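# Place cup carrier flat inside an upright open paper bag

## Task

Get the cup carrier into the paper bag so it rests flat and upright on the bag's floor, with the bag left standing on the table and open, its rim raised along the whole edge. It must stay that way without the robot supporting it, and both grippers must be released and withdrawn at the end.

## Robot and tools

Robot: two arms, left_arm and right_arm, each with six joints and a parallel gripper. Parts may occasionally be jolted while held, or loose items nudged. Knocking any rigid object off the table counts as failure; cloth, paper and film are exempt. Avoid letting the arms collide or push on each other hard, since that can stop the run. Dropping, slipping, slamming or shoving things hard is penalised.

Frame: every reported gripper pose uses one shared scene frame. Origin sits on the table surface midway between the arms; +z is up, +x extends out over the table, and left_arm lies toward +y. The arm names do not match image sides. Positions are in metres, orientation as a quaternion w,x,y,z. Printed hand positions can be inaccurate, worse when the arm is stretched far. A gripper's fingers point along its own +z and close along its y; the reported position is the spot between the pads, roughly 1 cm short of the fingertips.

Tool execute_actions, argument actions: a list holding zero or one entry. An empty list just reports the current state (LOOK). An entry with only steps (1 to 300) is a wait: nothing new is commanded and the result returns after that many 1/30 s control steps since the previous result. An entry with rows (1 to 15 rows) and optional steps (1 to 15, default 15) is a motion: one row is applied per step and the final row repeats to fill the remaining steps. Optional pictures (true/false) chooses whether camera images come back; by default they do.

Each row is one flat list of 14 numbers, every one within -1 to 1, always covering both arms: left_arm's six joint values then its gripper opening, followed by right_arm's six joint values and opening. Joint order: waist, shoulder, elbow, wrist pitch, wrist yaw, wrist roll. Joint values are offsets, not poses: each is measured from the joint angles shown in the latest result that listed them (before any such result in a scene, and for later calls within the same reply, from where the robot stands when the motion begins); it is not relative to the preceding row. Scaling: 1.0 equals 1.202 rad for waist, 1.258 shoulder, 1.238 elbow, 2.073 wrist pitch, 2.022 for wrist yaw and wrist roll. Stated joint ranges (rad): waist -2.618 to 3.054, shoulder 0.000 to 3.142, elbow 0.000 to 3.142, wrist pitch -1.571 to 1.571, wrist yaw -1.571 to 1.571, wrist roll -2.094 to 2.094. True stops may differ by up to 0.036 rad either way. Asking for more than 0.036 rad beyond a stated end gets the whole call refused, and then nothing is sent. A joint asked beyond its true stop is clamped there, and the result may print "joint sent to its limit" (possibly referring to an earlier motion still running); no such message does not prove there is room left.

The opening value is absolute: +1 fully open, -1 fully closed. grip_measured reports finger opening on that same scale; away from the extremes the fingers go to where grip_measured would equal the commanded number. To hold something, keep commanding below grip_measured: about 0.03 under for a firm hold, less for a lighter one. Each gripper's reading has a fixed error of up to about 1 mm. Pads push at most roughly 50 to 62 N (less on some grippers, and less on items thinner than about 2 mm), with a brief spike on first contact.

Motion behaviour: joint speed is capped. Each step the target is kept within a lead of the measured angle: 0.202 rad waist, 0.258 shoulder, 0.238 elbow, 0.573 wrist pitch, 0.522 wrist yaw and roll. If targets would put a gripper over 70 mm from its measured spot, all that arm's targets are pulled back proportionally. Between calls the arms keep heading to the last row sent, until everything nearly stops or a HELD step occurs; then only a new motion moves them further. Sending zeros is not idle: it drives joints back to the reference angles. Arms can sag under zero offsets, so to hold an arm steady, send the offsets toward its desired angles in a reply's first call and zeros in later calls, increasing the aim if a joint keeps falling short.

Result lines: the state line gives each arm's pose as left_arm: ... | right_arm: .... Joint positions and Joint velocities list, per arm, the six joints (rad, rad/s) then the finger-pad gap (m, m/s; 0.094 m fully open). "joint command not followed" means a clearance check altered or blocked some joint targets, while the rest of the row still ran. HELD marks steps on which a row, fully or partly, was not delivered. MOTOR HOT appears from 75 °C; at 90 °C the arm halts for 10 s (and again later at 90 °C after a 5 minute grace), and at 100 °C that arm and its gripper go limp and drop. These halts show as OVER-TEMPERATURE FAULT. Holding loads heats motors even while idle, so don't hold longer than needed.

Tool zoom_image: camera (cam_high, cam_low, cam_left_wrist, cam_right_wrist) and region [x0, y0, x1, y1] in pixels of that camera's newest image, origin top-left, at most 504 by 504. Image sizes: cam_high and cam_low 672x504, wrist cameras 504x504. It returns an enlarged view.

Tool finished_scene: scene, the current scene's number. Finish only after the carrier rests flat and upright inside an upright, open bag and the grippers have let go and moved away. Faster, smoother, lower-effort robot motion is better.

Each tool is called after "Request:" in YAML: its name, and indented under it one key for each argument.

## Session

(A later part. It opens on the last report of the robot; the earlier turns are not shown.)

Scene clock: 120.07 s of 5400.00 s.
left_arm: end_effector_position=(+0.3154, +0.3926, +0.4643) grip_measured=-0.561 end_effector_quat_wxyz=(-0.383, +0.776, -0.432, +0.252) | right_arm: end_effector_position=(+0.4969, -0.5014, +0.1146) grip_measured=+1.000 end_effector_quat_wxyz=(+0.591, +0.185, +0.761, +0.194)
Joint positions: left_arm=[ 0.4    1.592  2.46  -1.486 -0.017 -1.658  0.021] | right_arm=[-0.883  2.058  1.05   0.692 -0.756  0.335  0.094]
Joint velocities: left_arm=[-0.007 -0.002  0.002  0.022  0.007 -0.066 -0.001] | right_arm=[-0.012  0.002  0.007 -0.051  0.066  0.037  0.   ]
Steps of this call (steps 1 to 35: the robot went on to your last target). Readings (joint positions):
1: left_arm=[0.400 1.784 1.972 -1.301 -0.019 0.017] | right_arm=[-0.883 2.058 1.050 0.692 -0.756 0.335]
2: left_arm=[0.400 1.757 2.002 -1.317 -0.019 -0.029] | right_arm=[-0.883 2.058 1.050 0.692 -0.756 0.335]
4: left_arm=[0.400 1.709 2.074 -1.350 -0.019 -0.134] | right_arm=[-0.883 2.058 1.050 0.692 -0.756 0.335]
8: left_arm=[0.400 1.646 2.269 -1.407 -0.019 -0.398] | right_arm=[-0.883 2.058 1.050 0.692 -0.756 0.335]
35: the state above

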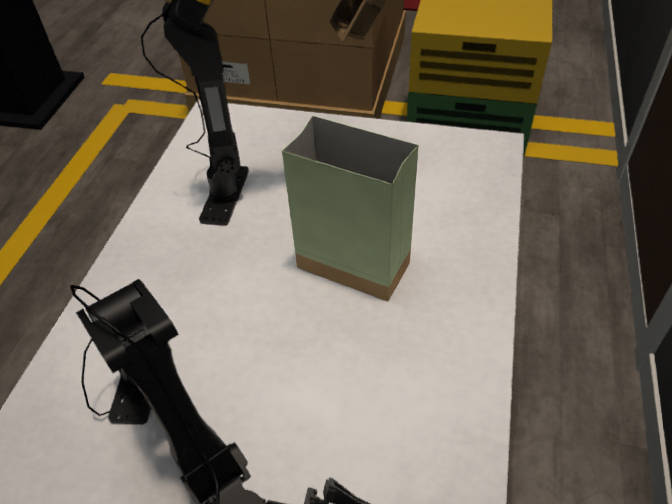

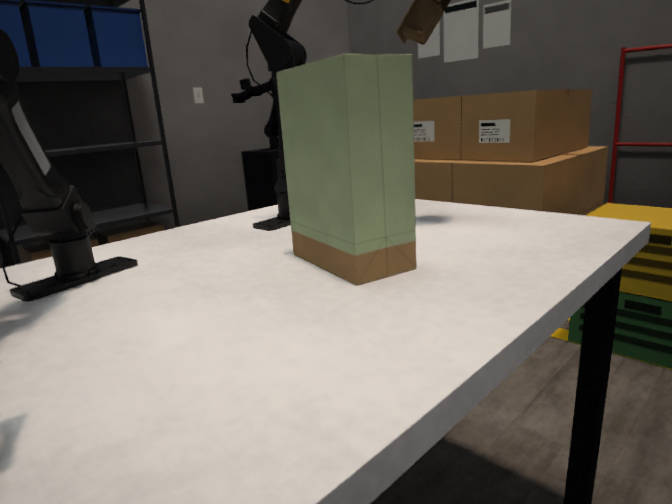

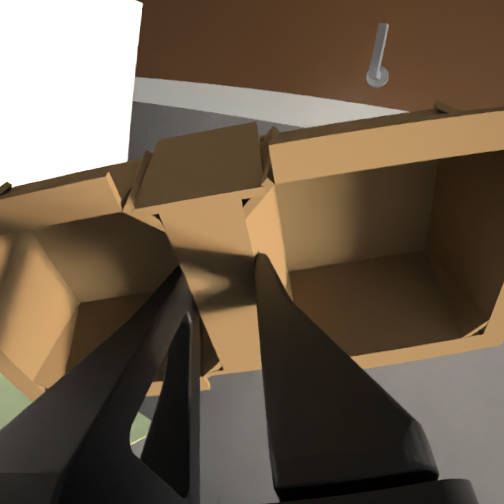

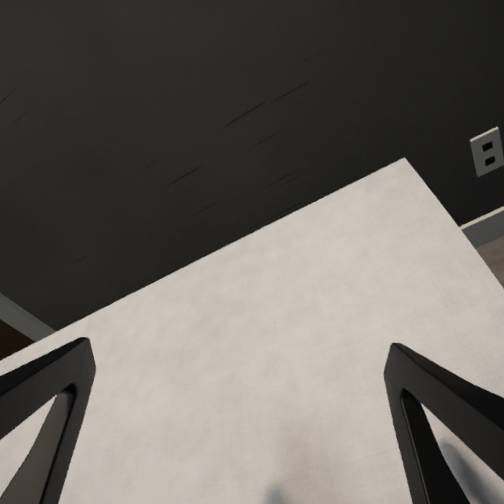

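Request:
execute_actions:
  actions:
    - {"rows":[[-0.1,0,0.01,0,0,0,-0.59,0,0,0,0,0,0,1],[-0.2,0,0.01,0,0,0,-0.59,0,0,0,0,0,0,1],[-0.3,0,0.01,0,0,0,-0.59,0,0,0,0,0,0,1],[-0.4,0,0.01,0,0,0,-0.59,0,0,0,0,0,0,1],[-0.5,0,0.01,0,0,0,-0.59,0,0,0,0,0,0,1],[-0.62,0,0.01,0,0,0,-0.59,0,0,0,0,0,0,1]]}
  pictures: false

Request:
execute_actions:
  actions:
    - {"rows":[[0,0,-0.02,0,0,0,-0.59,0,0,0,0,0,0,1],[0,0,-0.04,0,0,0,-0.59,0,0,0,0,0,0,1],[0,0,-0.06,0,0,0,-0.59,0,0,0,0,0,0,1],[0,0,-0.08,0,0,0,-0.59,0,0,0,0,0,0,1],[0,0,-0.1,0,0,0,-0.59,0,0,0,0,0,0,1]]}

Scene clock: 129.23 s of 5400.00 s.
left_arm: end_effector_position=(+0.3423, +0.1402, +0.4606) grip_measured=-0.561 end_effector_quat_wxyz=(+0.253, -0.565, +0.689, -0.377) | right_arm: end_effector_position=(+0.4969, -0.5014, +0.1146) grip_measured=+1.000 end_effector_quat_wxyz=(+0.591, +0.185, +0.761, +0.194)
Joint positions: left_arm=[-0.349  1.603  2.46  -1.486  0.003 -1.664  0.021] | right_arm=[-0.883  2.058  1.05   0.692 -0.756  0.335  0.094]
Joint velocities: left_arm=[-0.012 -0.012 -0.007 -0.051 -0.051  0.051 -0.   ] | right_arm=[-0.012 -0.007  0.002  0.037 -0.022 -0.081  0.   ]
Steps of this call (steps 1 to 30: the robot went on to your last target; steps 31 to 90: nothing new was sent; then 5.67 s passed at rest; steps 91 to 105: all 15 steps of this action). Readings (joint positions):
91: left_arm=[0.382 1.592 2.460 -1.486 -0.027 -1.664] | right_arm=[-0.883 2.058 1.050 0.692 -0.756 0.335]
92: left_arm=[0.333 1.592 2.460 -1.486 -0.040 -1.664] | right_arm=[-0.883 2.058 1.050 0.692 -0.756 0.335]
94: left_arm=[0.189 1.593 2.460 -1.486 -0.037 -1.664] | right_arm=[-0.883 2.058 1.050 0.692 -0.756 0.335]
98: left_arm=[-0.112 1.601 2.460 -1.486 -0.024 -1.664] | right_arm=[-0.883 2.058 1.050 0.692 -0.756 0.335]
105: the state above

Scene clock: 129.73 s of 5400.00 s.
left_arm: end_effector_position=(+0.3521, +0.1374, +0.4183) grip_measured=-0.561 end_effector_quat_wxyz=(+0.219, -0.583, +0.711, -0.327) | right_arm: end_effector_position=(+0.4969, -0.5014, +0.1146) grip_measured=+1.000 end_effector_quat_wxyz=(+0.591, +0.185, +0.761, +0.194)
Joint positions: left_arm=[-0.349  1.616  2.343 -1.49   0.003 -1.664  0.021] | right_arm=[-0.883  2.058  1.05   0.692 -0.756  0.335  0.094]
Joint velocities: left_arm=[ 0.002 -0.017 -0.027 -0.022 -0.051 -0.051  0.   ] | right_arm=[-0.012 -0.012 -0.007  0.066 -0.051 -0.081  0.   ]
Steps of this call (steps 1 to 15: all 15 steps of this action). Readings (joint positions):
1: left_arm=[-0.349 1.603 2.459 -1.486 0.003 -1.664] | right_arm=[-0.883 2.058 1.050 0.692 -0.756 0.335]
2: left_arm=[-0.349 1.603 2.453 -1.486 0.003 -1.664] | right_arm=[-0.883 2.058 1.050 0.692 -0.756 0.335]
4: left_arm=[-0.349 1.600 2.425 -1.485 0.003 -1.664] | right_arm=[-0.883 2.058 1.050 0.692 -0.756 0.335]
8: left_arm=[-0.349 1.607 2.355 -1.489 0.003 -1.664] | right_arm=[-0.883 2.058 1.050 0.692 -0.756 0.335]
15: the state above

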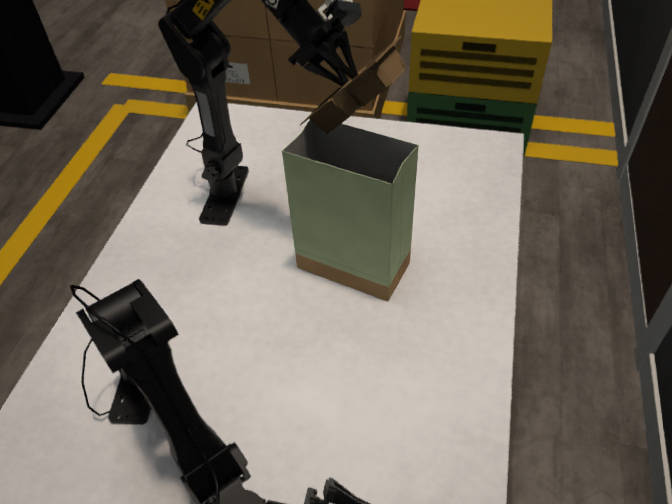

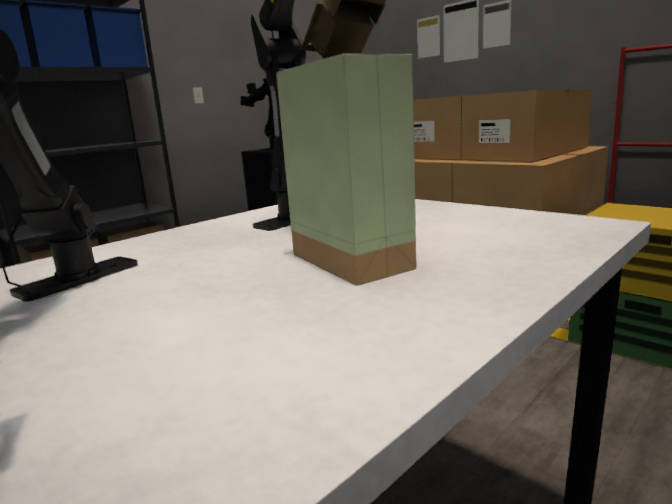

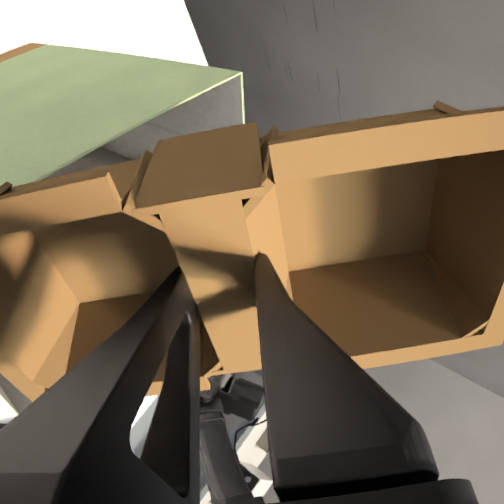

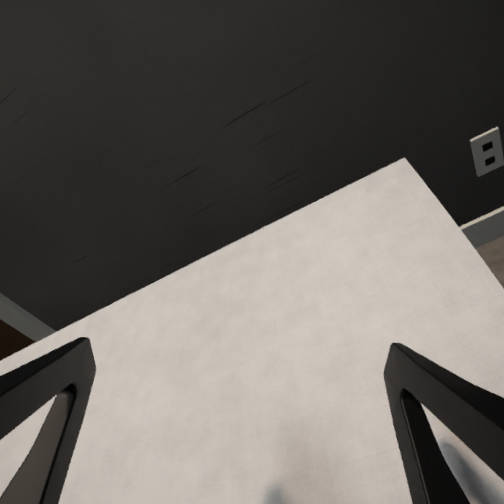

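Request:
execute_actions:
  actions:
    - {"rows":[[0.025,0,0,0,0,0,-0.59,0,0,0,0,0,0,1],[0.025,0,0,0,0,0,-0.59,0,0,0,0,0,0,1],[0.025,0,-0.015,0,0,0,-0.59,0,0,0,0,0,0,1],[0.025,0,-0.03,0,0,0,-0.59,0,0,0,0,0,0,1],[0.025,0,-0.045,0,0,0,-0.59,0,0,0,0,0,0,1],[0.025,0,-0.06,0,0,0,-0.59,0,0,0,0,0,0,1],[0.025,0,-0.075,0,0,0,-0.59,0,0,0,0,0,0,1],[0.025,0,-0.085,0,0,0,-0.59,0,0,0,0,0,0,1]]}

Request:
zoom_image:
  camera: "cam_high"
  region: [250,20,450,220]

Scene clock: 146.17 s of 5400.00 s.
left_arm: end_effector_position=(+0.3579, +0.1440, +0.3856) grip_measured=-0.561 end_effector_quat_wxyz=(+0.195, -0.603, +0.718, -0.286) | right_arm: end_effector_position=(+0.4969, -0.5014, +0.1146) grip_measured=+1.000 end_effector_quat_wxyz=(+0.591, +0.185, +0.761, +0.194)
Joint positions: left_arm=[-0.325  1.623  2.249 -1.489  0.006 -1.664  0.021] | right_arm=[-0.883  2.058  1.05   0.692 -0.756  0.335  0.094]
Joint velocities: left_arm=[-0.002 -0.007 -0.002  0.022 -0.007  0.022  0.   ] | right_arm=[-0.012 -0.007  0.017  0.081 -0.051 -0.051  0.   ]
Steps of this call (steps 1 to 15: the robot went on to your last target; steps 16 to 90: nothing new was sent; then 12.93 s passed at rest; steps 91 to 105: all 15 steps of this action). Readings (joint positions):
91: left_arm=[-0.346 1.616 2.343 -1.490 0.005 -1.664] | right_arm=[-0.883 2.058 1.050 0.692 -0.756 0.335]
92: left_arm=[-0.340 1.616 2.343 -1.490 0.006 -1.664] | right_arm=[-0.883 2.058 1.050 0.692 -0.756 0.335]
94: left_arm=[-0.329 1.616 2.340 -1.489 0.006 -1.664] | right_arm=[-0.883 2.058 1.050 0.692 -0.756 0.335]
98: left_arm=[-0.325 1.616 2.287 -1.487 0.006 -1.664] | right_arm=[-0.883 2.058 1.050 0.692 -0.756 0.335]
105: the state above

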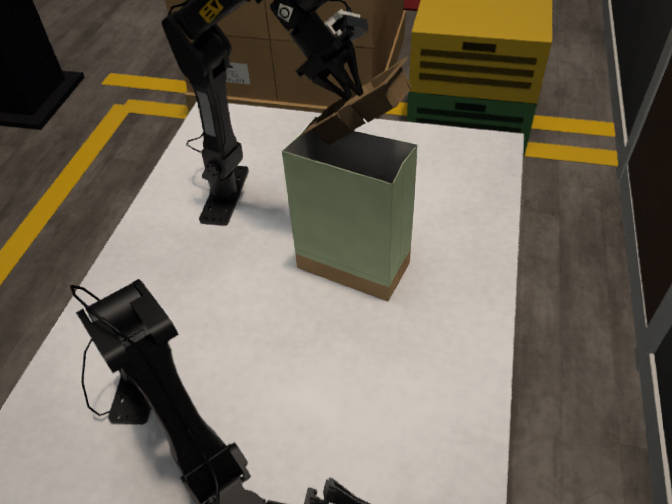

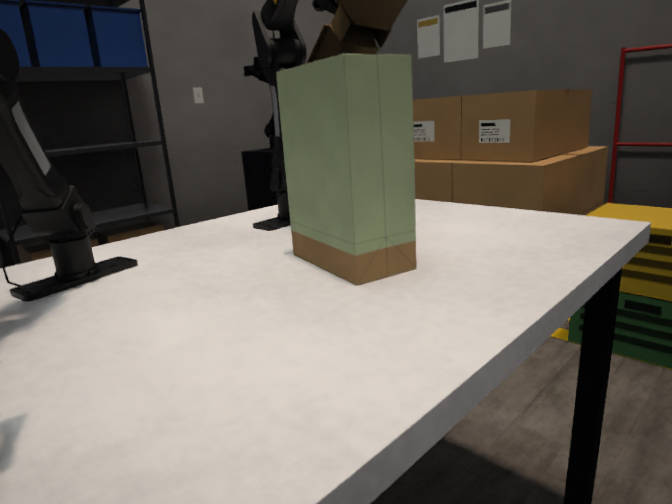

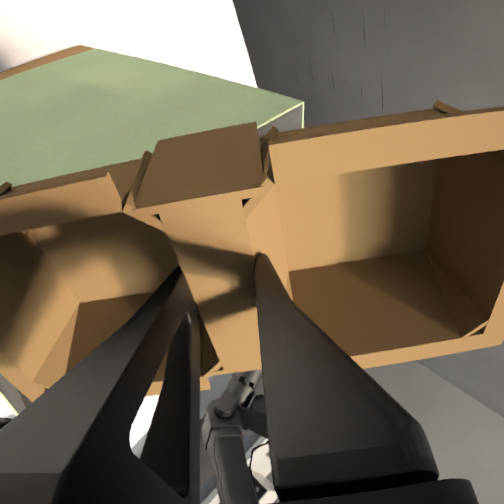

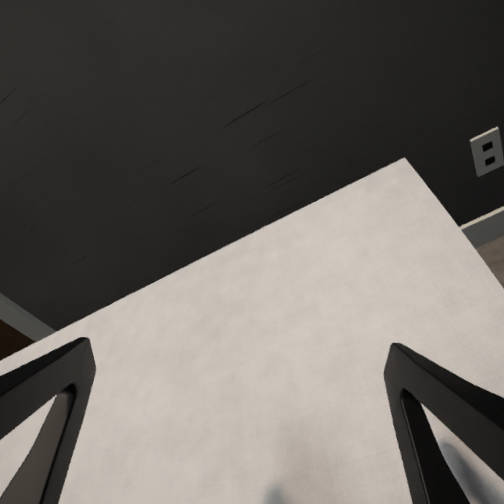

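Region (250, 20, 450, 220) of cam_high's 672x504 image, scaled by 2.520, with more detail than that image has.

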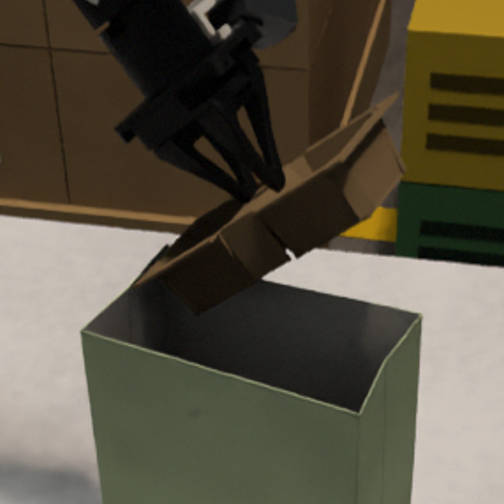

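Request:
execute_actions:
  actions:
    - {"rows":[[-0.015,0,0.01,0,0,0,-0.59,0,0,0,0,0,0,1],[-0.03,0,0.01,0,0,0,-0.59,0,0,0,0,0,0,1],[-0.045,0,0.01,0,0,0,-0.59,0,0,0,0,0,0,1],[-0.055,0,0.01,0,0,0,-0.59,0,0,0,0,0,0,1]]}

Request:
zoom_image:
  camera: "cam_high"
  region: [250,20,450,220]

Scene clock: 161.23 s of 5400.00 s.
left_arm: end_effector_position=(+0.3512, +0.1221, +0.3856) grip_measured=-0.561 end_effector_quat_wxyz=(+0.185, -0.580, +0.737, -0.293) | right_arm: end_effector_position=(+0.4969, -0.5014, +0.1146) grip_measured=+1.000 end_effector_quat_wxyz=(+0.591, +0.185, +0.761, +0.194)
Joint positions: left_arm=[-0.387  1.623  2.249 -1.489  0.009 -1.664  0.021] | right_arm=[-0.883  2.058  1.05   0.692 -0.756  0.335  0.094]
Joint velocities: left_arm=[ 0.007 -0.012 -0.012  0.007  0.037  0.007 -0.   ] | right_arm=[-0.002 -0.002 -0.012  0.007 -0.051  0.037  0.   ]
Steps of this call (steps 1 to 15: the robot went on to your last target; steps 16 to 90: nothing new was sent; then 11.57 s passed at rest; steps 91 to 105: all 15 steps of this action). Readings (joint positions):
91: left_arm=[-0.326 1.623 2.249 -1.489 0.006 -1.664] | right_arm=[-0.883 2.058 1.050 0.692 -0.756 0.335]
92: left_arm=[-0.331 1.623 2.249 -1.489 0.005 -1.664] | right_arm=[-0.883 2.058 1.050 0.692 -0.756 0.335]
94: left_arm=[-0.355 1.623 2.249 -1.489 0.005 -1.664] | right_arm=[-0.883 2.058 1.050 0.692 -0.756 0.335]
98: left_arm=[-0.387 1.623 2.249 -1.489 0.009 -1.664] | right_arm=[-0.883 2.058 1.050 0.692 -0.756 0.335]
105: the state above

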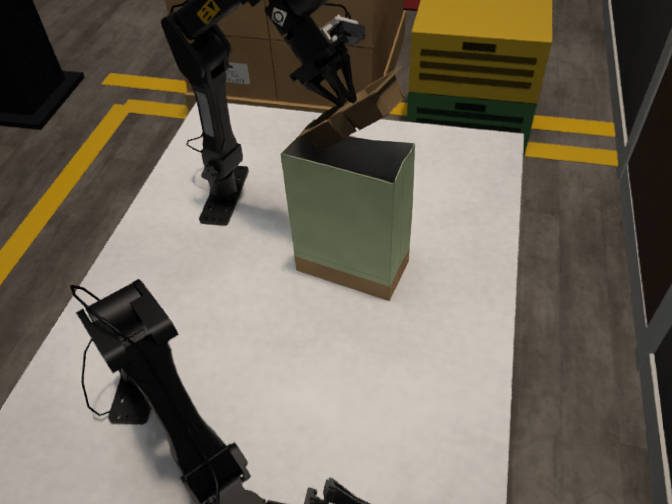

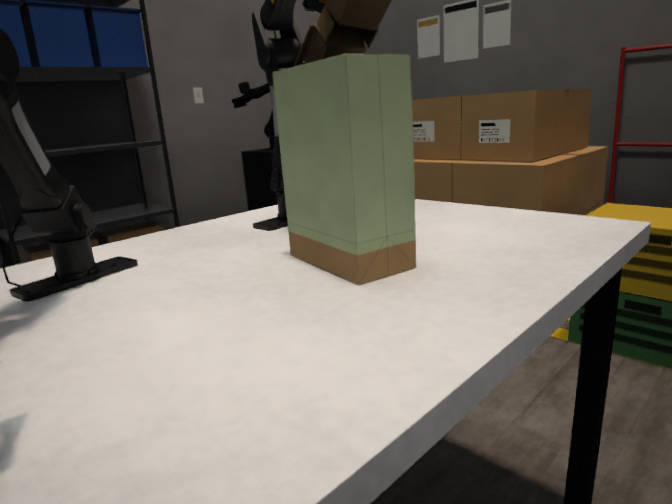

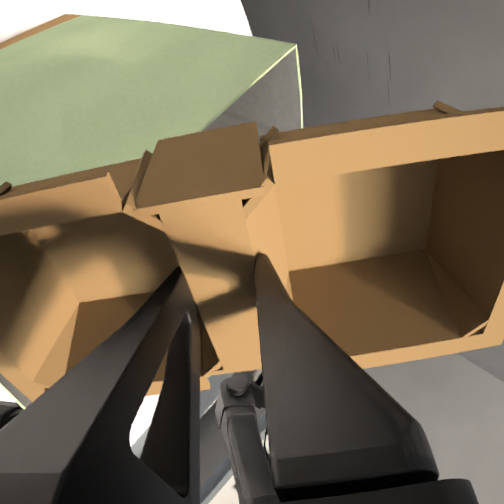

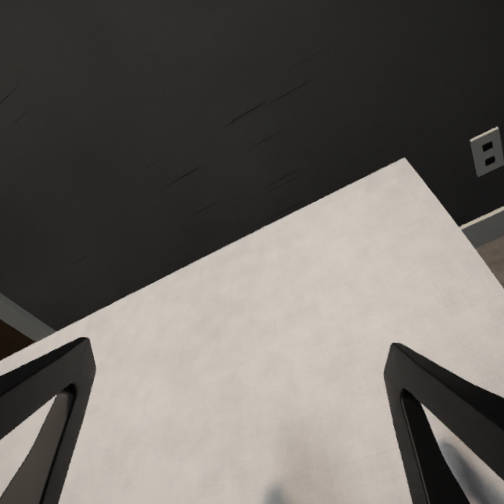

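Region (250, 20, 450, 220) of cam_high's 672x504 image, scaled by 2.520, with more detail than that image has.

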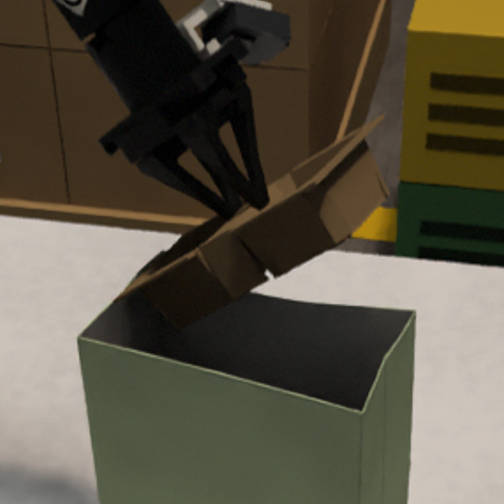

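Request:
execute_actions:
  actions: []

Scene clock: 187.37 s of 5400.00 s.
left_arm: end_effector_position=(+0.3512, +0.1221, +0.3856) grip_measured=-0.561 end_effector_quat_wxyz=(+0.185, -0.580, +0.737, -0.293) | right_arm: end_effector_position=(+0.4969, -0.5014, +0.1146) grip_measured=+1.000 end_effector_quat_wxyz=(+0.591, +0.185, +0.761, +0.194)
Joint positions: left_arm=[-0.387  1.623  2.249 -1.489  0.009 -1.664  0.021] | right_arm=[-0.883  2.058  1.05   0.692 -0.756  0.335  0.094]
Joint velocities: left_arm=[-0.017  0.002 -0.002  0.007 -0.125  0.037 -0.001] | right_arm=[-0.007 -0.012 -0.007  0.11   0.022 -0.007  0.   ]
Steps of this call (steps 1 to 15: the robot went on to your last target; steps 16 to 90: nothing new was sent; then 23.13 s passed at rest). Readings (joint positions):
1: left_arm=[-0.387 1.623 2.249 -1.489 0.009 -1.664] | right_arm=[-0.883 2.058 1.050 0.692 -0.756 0.335]
2: left_arm=[-0.387 1.623 2.249 -1.489 0.009 -1.664] | right_arm=[-0.883 2.058 1.050 0.692 -0.756 0.335]
4: left_arm=[-0.387 1.623 2.249 -1.489 0.009 -1.664] | right_arm=[-0.883 2.058 1.050 0.692 -0.756 0.335]
8: left_arm=[-0.387 1.623 2.249 -1.489 0.009 -1.664] | right_arm=[-0.883 2.058 1.050 0.692 -0.756 0.335]
90: the state above
All arms were judged still, so your last target was given up. Only a new action makes them travel on or press farther. Fingers that are still opening or closing keep moving.

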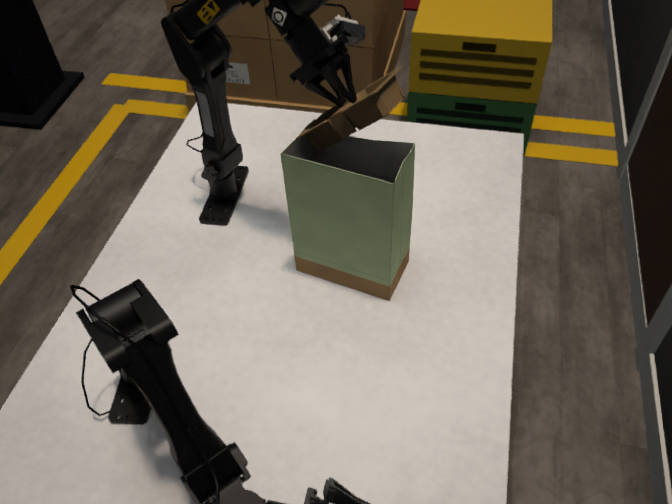

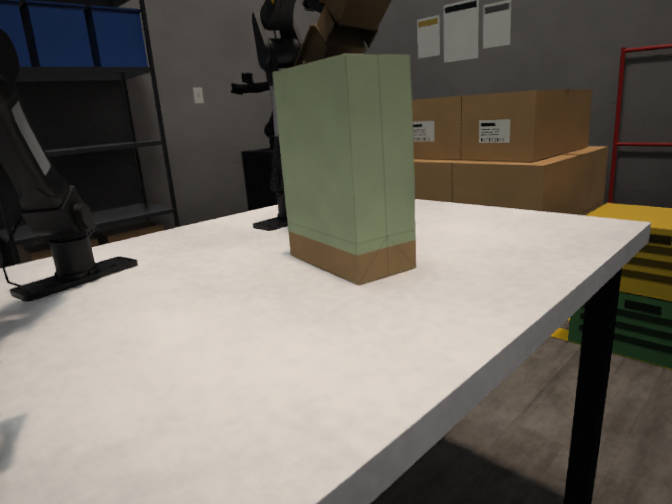

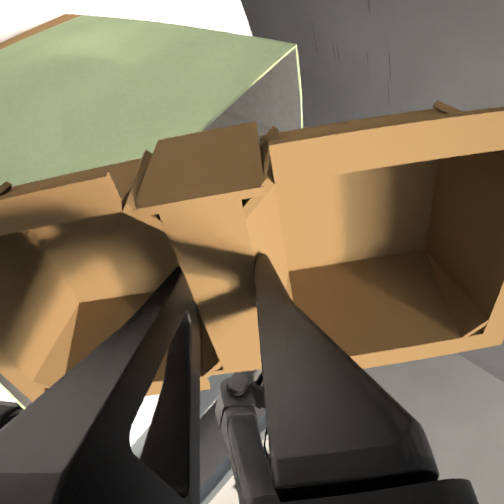

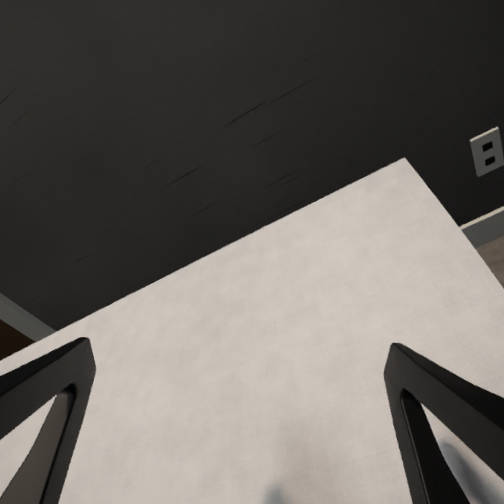

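Request:
execute_actions:
  actions:
    - {"rows":[[0,0,0.03,0,0,0,-0.59,0,0,0,0,0,0,1],[0,0,0.06,0,0,0,-0.59,0,0,0,0,0,0,1],[0,0.01,0.09,0,0,0,-0.59,0,0,0,0,0,0,1],[0,0.02,0.11,0,0,0,-0.59,0,0,0,0,0,0,1],[0,0.03,0.12,0,0,0,-0.59,0,0,0,0,0,0,1],[0,0.03,0.12,0,0,0,-0.59,0,0,0,0,0,0,1],[0,0.03,0.12,0,0,0,-0.59,0,0,0,0,0,0,1],[0,0.03,0.12,0,0,0,-0.59,0,0,0,0,0,0,1],[-0.02,0.03,0.12,0,0,0,-0.59,0,0,0,0,0,0,1],[-0.04,0.03,0.12,0,0,0,-0.59,0,0,0,0,0,0,1]],"steps":15}

Request:
zoom_image:
  camera: "cam_high"
  region: [250,20,450,220]

Scene clock: 199.63 s of 5400.00 s.
left_arm: end_effector_position=(+0.3515, +0.1046, +0.4135) grip_measured=-0.561 end_effector_quat_wxyz=(+0.198, -0.554, +0.737, -0.332) | right_arm: end_effector_position=(+0.4969, -0.5014, +0.1146) grip_measured=+1.000 end_effector_quat_wxyz=(+0.591, +0.185, +0.761, +0.194)
Joint positions: left_arm=[-0.431  1.654  2.37  -1.492  0.013 -1.664  0.021] | right_arm=[-0.883  2.058  1.05   0.692 -0.756  0.335  0.094]
Joint velocities: left_arm=[-0.002  0.022 -0.007 -0.007  0.007  0.022  0.001] | right_arm=[ 0.027 -0.002 -0.017  0.022  0.095 -0.007  0.   ]
Steps of this call (steps 1 to 90: nothing new was sent; then 8.77 s passed at rest; steps 91 to 105: all 15 steps of this action). Readings (joint positions):
91: left_arm=[-0.387 1.623 2.249 -1.489 0.009 -1.664] | right_arm=[-0.883 2.058 1.050 0.692 -0.756 0.335]
92: left_arm=[-0.387 1.624 2.256 -1.492 0.009 -1.664] | right_arm=[-0.883 2.058 1.050 0.692 -0.756 0.335]
94: left_arm=[-0.387 1.639 2.300 -1.499 0.009 -1.664] | right_arm=[-0.883 2.058 1.050 0.692 -0.756 0.335]
98: left_arm=[-0.387 1.651 2.364 -1.492 0.009 -1.664] | right_arm=[-0.883 2.058 1.050 0.692 -0.756 0.335]
105: the state above

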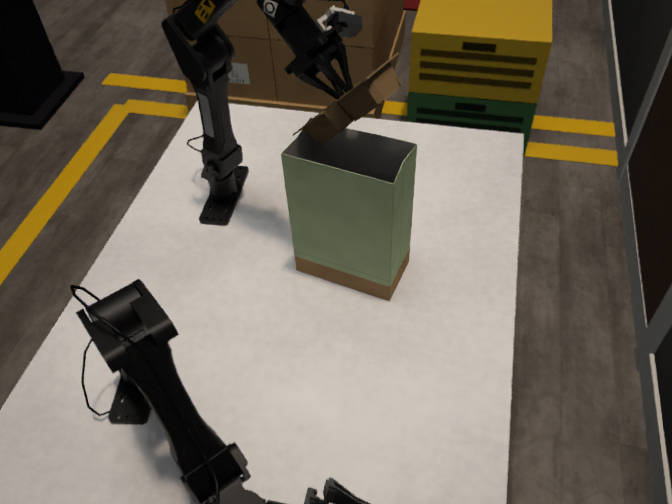

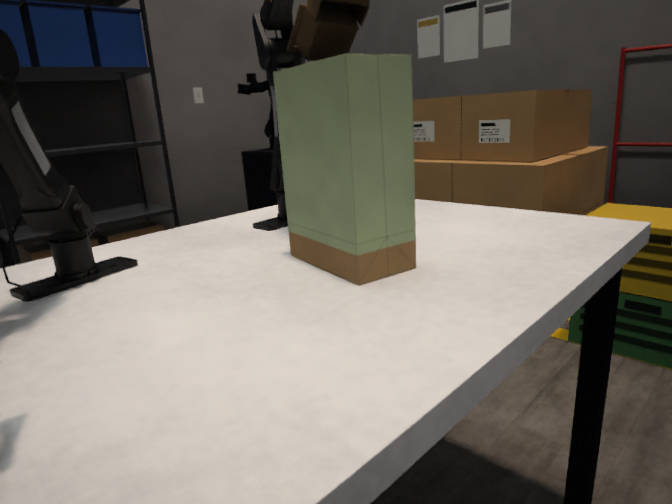

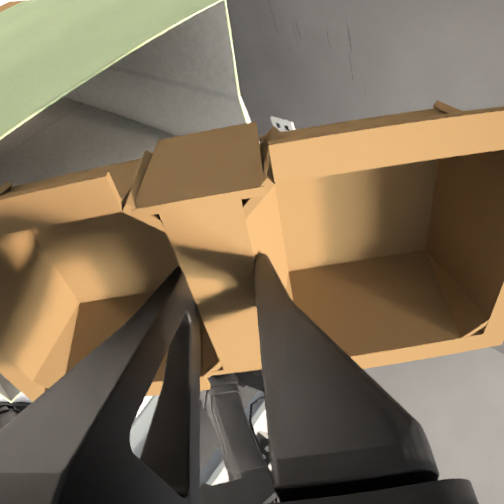

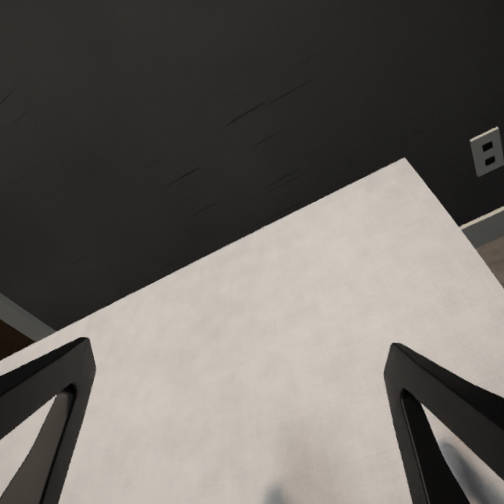

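Region (250, 20, 450, 220) of cam_high's 672x504 image, scaled by 2.520, with more detail than that image has.

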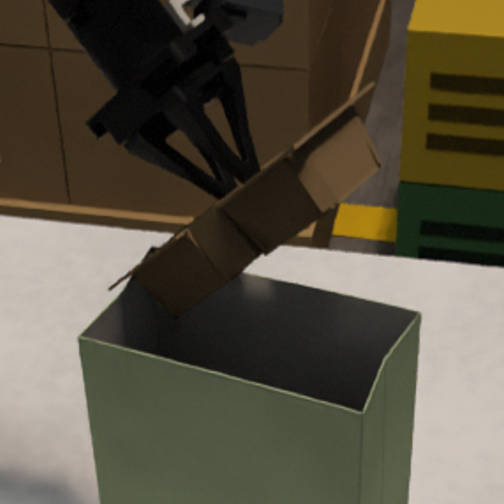

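Request:
execute_actions:
  actions:
    - {"rows":[[0,0.01,0.02,0,0,0,-0.59,0,0,0,0,0,0,1],[0,0.02,0.04,0,0,0,-0.59,0,0,0,0,0,0,1],[0,0.04,0.06,0,0,0,-0.59,0,0,0,0,0,0,1],[0,0.055,0.08,0,0,0,-0.59,0,0,0,0,0,0,1],[0,0.07,0.095,0,0,0,-0.59,0,0,0,0,0,0,1],[0,0.085,0.105,0,0,0,-0.59,0,0,0,0,0,0,1],[0,0.095,0.105,0,0,0,-0.59,0,0,0,0,0,0,1]],"steps":15}

Request:
zoom_image:
  camera: "cam_high"
  region: [250,20,450,220]

Scene clock: 210.37 s of 5400.00 s.
left_arm: end_effector_position=(+0.3842, +0.0918, +0.3972) grip_measured=-0.561 end_effector_quat_wxyz=(+0.190, -0.558, +0.743, -0.318) | right_arm: end_effector_position=(+0.4969, -0.5014, +0.1146) grip_measured=+1.000 end_effector_quat_wxyz=(+0.591, +0.185, +0.761, +0.194)
Joint positions: left_arm=[-0.431  1.787  2.47  -1.494  0.013 -1.664  0.021] | right_arm=[-0.883  2.058  1.05   0.692 -0.756  0.335  0.094]
Joint velocities: left_arm=[-0.012 -0.012 -0.007  0.051  0.022 -0.037  0.   ] | right_arm=[ 0.002 -0.002 -0.002 -0.095  0.066 -0.066  0.   ]
Steps of this call (steps 1 to 15: the robot went on to your last target; steps 16 to 90: nothing new was sent; then 7.23 s passed at rest; steps 91 to 105: all 15 steps of this action). Readings (joint positions):
91: left_arm=[-0.431 1.656 2.370 -1.492 0.013 -1.664] | right_arm=[-0.883 2.058 1.050 0.692 -0.756 0.335]
92: left_arm=[-0.431 1.658 2.374 -1.494 0.013 -1.664] | right_arm=[-0.883 2.058 1.050 0.692 -0.756 0.335]
94: left_arm=[-0.431 1.678 2.406 -1.499 0.013 -1.664] | right_arm=[-0.883 2.058 1.050 0.692 -0.756 0.335]
98: left_arm=[-0.431 1.740 2.469 -1.495 0.013 -1.664] | right_arm=[-0.883 2.058 1.050 0.692 -0.756 0.335]
105: the state above

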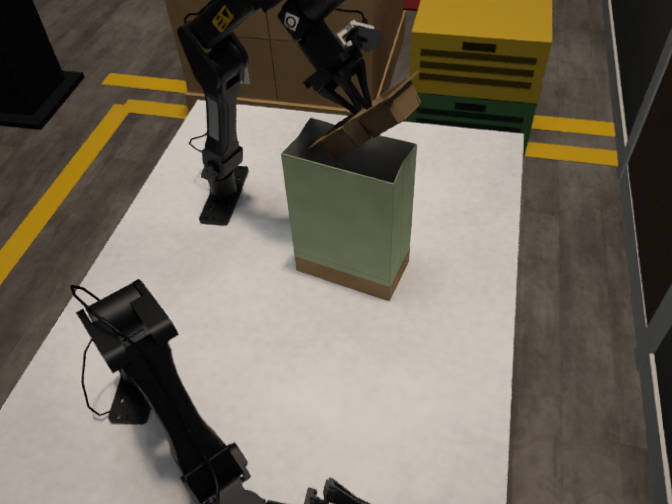

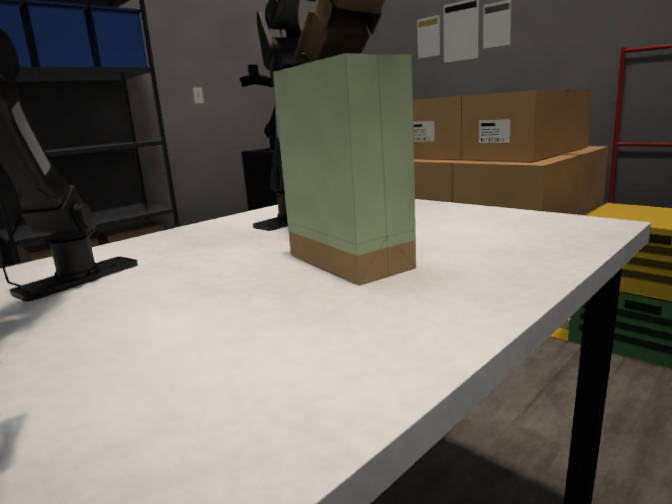

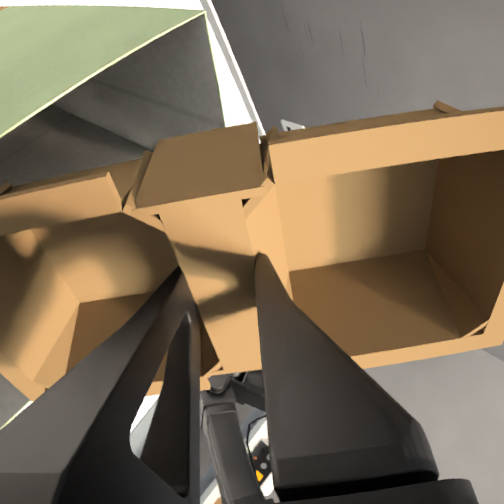

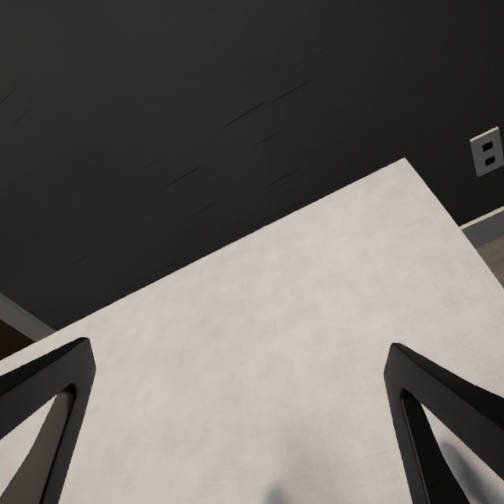

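Region (250, 20, 450, 220) of cam_high's 672x504 image, scaled by 2.520, with more detail than that image has.

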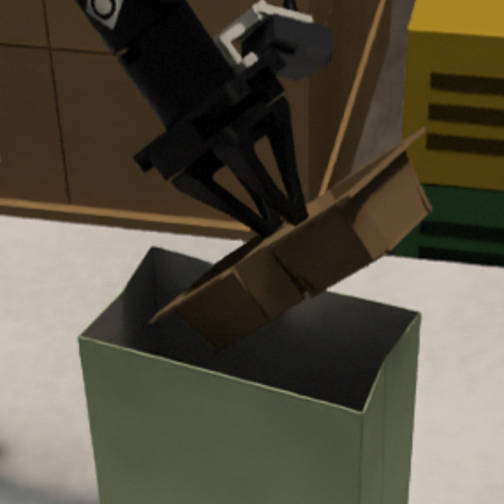

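Request:
execute_actions:
  actions:
    - {"rows":[[0,0.005,-0.005,-0.005,0,0,-0.59,0,0,0,0,0,0,1],[0,0.01,-0.01,-0.01,0,0,-0.59,0,0,0,0,0,0,1],[0,0.015,-0.015,-0.015,0,0,-0.59,0,0,0,0,0,0,1],[0,0.02,-0.02,-0.02,0,0,-0.59,0,0,0,0,0,0,1],[0,0.025,-0.025,-0.025,0,0,-0.59,0,0,0,0,0,0,1],[0,0.03,-0.035,-0.03,0,0,-0.59,0,0,0,0,0,0,1]],"steps":15}

Request:
zoom_image:
  camera: "cam_high"
  region: [250,20,450,220]

Scene clock: 225.23 s of 5400.00 s.
left_arm: end_effector_position=(+0.3860, +0.0910, +0.3611) grip_measured=-0.561 end_effector_quat_wxyz=(+0.157, -0.571, +0.760, -0.266) | right_arm: end_effector_position=(+0.4969, -0.5014, +0.1146) grip_measured=+1.000 end_effector_quat_wxyz=(+0.591, +0.185, +0.761, +0.194)
Joint positions: left_arm=[-0.431  1.833  2.437 -1.547  0.013 -1.664  0.021] | right_arm=[-0.883  2.058  1.05   0.692 -0.756  0.335  0.094]
Joint velocities: left_arm=[-0.017 -0.002  0.007  0.037 -0.022  0.007 -0.   ] | right_arm=[-0.032 -0.022  0.002  0.022  0.007 -0.037  0.   ]
Steps of this call (steps 1 to 15: the robot went on to your last target; steps 16 to 90: nothing new was sent; then 11.37 s passed at rest; steps 91 to 105: all 15 steps of this action). Readings (joint positions):
91: left_arm=[-0.431 1.787 2.470 -1.495 0.013 -1.664] | right_arm=[-0.883 2.058 1.050 0.692 -0.756 0.335]
92: left_arm=[-0.431 1.788 2.470 -1.496 0.013 -1.664] | right_arm=[-0.883 2.058 1.050 0.692 -0.756 0.335]
94: left_arm=[-0.431 1.791 2.470 -1.504 0.013 -1.664] | right_arm=[-0.883 2.058 1.050 0.692 -0.756 0.335]
98: left_arm=[-0.431 1.807 2.453 -1.527 0.013 -1.664] | right_arm=[-0.883 2.058 1.050 0.692 -0.756 0.335]
105: the state above

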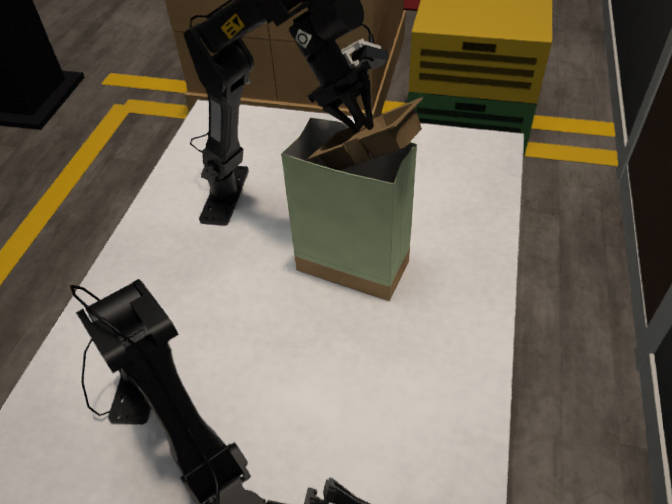

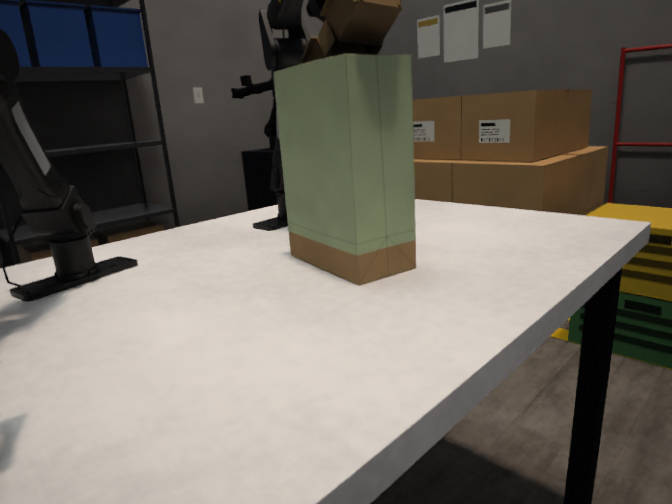

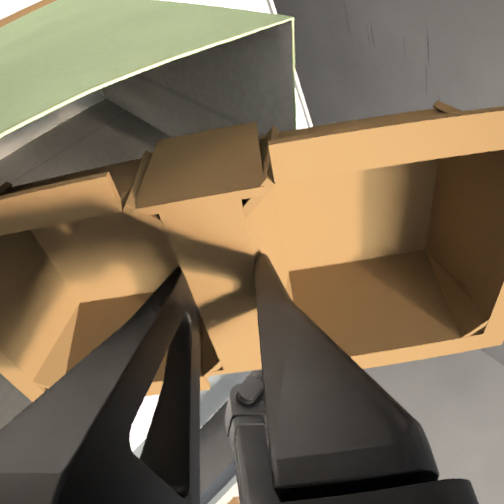

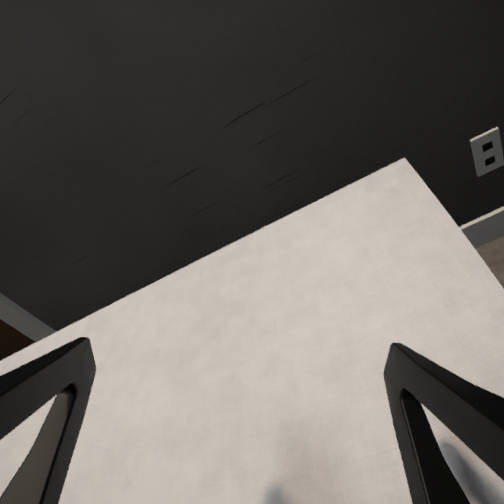

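Region (250, 20, 450, 220) of cam_high's 672x504 image, scaled by 2.520, with more detail than that image has.

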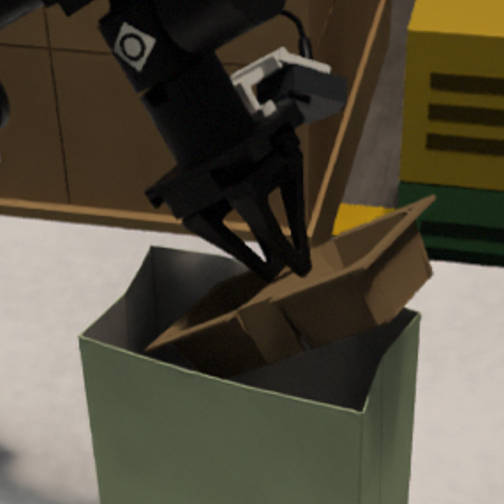

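Request:
execute_actions:
  actions:
    - {"rows":[[0,-0.01,-0.01,0,0,0,-0.59,0,0,0,0,0,0,1],[0,-0.02,-0.03,0,0,0,-0.59,0,0,0,0,0,0,1],[0,-0.03,-0.045,0,0,0,-0.59,0,0,0,0,0,0,1],[0,-0.04,-0.06,0,0,0,-0.59,0,0,0,0,0,0,1],[0,-0.05,-0.075,0,0,0,-0.59,0,0,0,0,0,0,1],[0,-0.06,-0.09,0,0,0,-0.59,0,0,0,0,0,0,1],[0,-0.07,-0.105,0,0,0,-0.59,0,0,0,0,0,0,1],[0,-0.07,-0.12,0,0,0,-0.59,0,0,0,0,0,0,1],[0,-0.07,-0.135,0,0,0,-0.59,0,0,0,0,0,0,1]],"steps":15}

Request:
zoom_image:
  camera: "cam_high"
  region: [250,20,450,220]

Scene clock: 238.17 s of 5400.00 s.
left_arm: end_effector_position=(+0.3671, +0.0981, +0.3387) grip_measured=-0.561 end_effector_quat_wxyz=(+0.135, -0.579, +0.770, -0.232) | right_arm: end_effector_position=(+0.4969, -0.5014, +0.1146) grip_measured=+1.000 end_effector_quat_wxyz=(+0.591, +0.185, +0.761, +0.194)
Joint positions: left_arm=[-0.431  1.765  2.285 -1.549  0.015 -1.664  0.021] | right_arm=[-0.883  2.058  1.05   0.692 -0.756  0.335  0.094]
Joint velocities: left_arm=[-0.002 -0.002 -0.017  0.007 -0.007 -0.007  0.001] | right_arm=[-0.017  0.017 -0.022 -0.022 -0.051  0.081  0.   ]
Steps of this call (steps 1 to 15: the robot went on to your last target; steps 16 to 90: nothing new was sent; then 9.43 s passed at rest; steps 91 to 105: all 15 steps of this action). Readings (joint positions):
91: left_arm=[-0.431 1.833 2.437 -1.549 0.014 -1.664] | right_arm=[-0.883 2.058 1.050 0.692 -0.756 0.335]
92: left_arm=[-0.431 1.832 2.433 -1.548 0.014 -1.664] | right_arm=[-0.883 2.058 1.050 0.692 -0.756 0.335]
94: left_arm=[-0.431 1.821 2.408 -1.546 0.014 -1.664] | right_arm=[-0.883 2.058 1.050 0.692 -0.756 0.335]
98: left_arm=[-0.431 1.784 2.332 -1.546 0.015 -1.664] | right_arm=[-0.883 2.058 1.050 0.692 -0.756 0.335]
105: the state above

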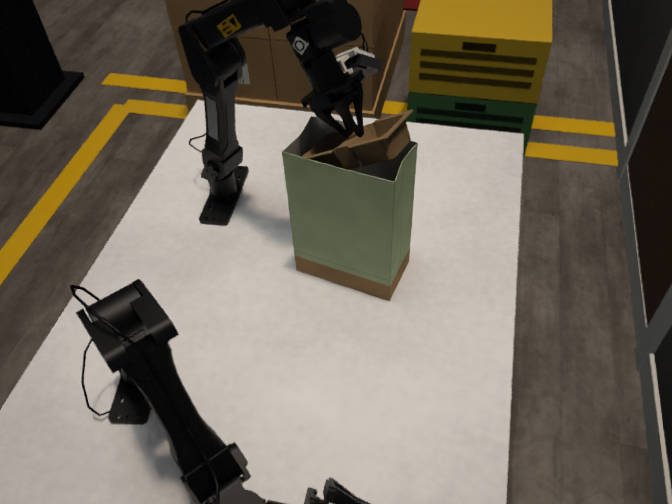

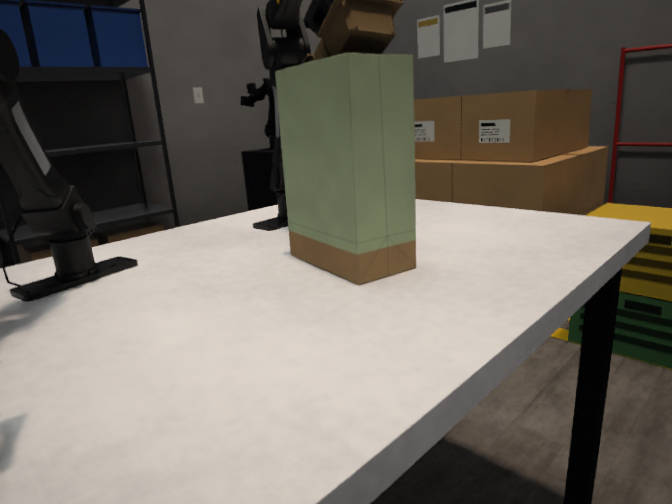

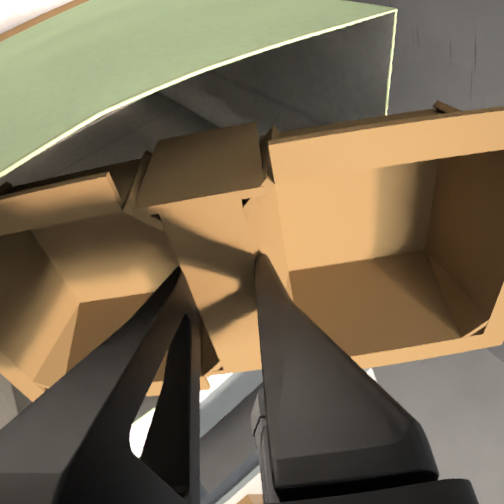

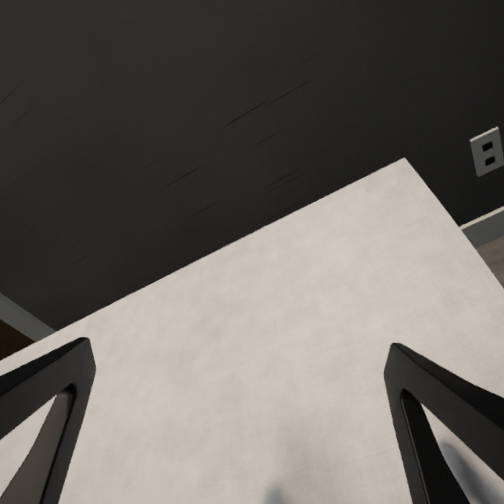

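Region (250, 20, 450, 220) of cam_high's 672x504 image, scaled by 2.520, with more detail than that image has.

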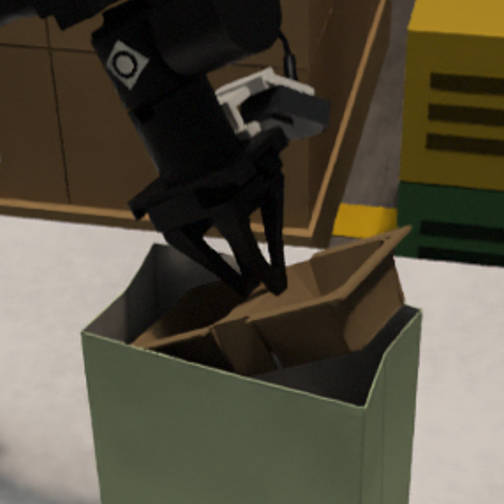

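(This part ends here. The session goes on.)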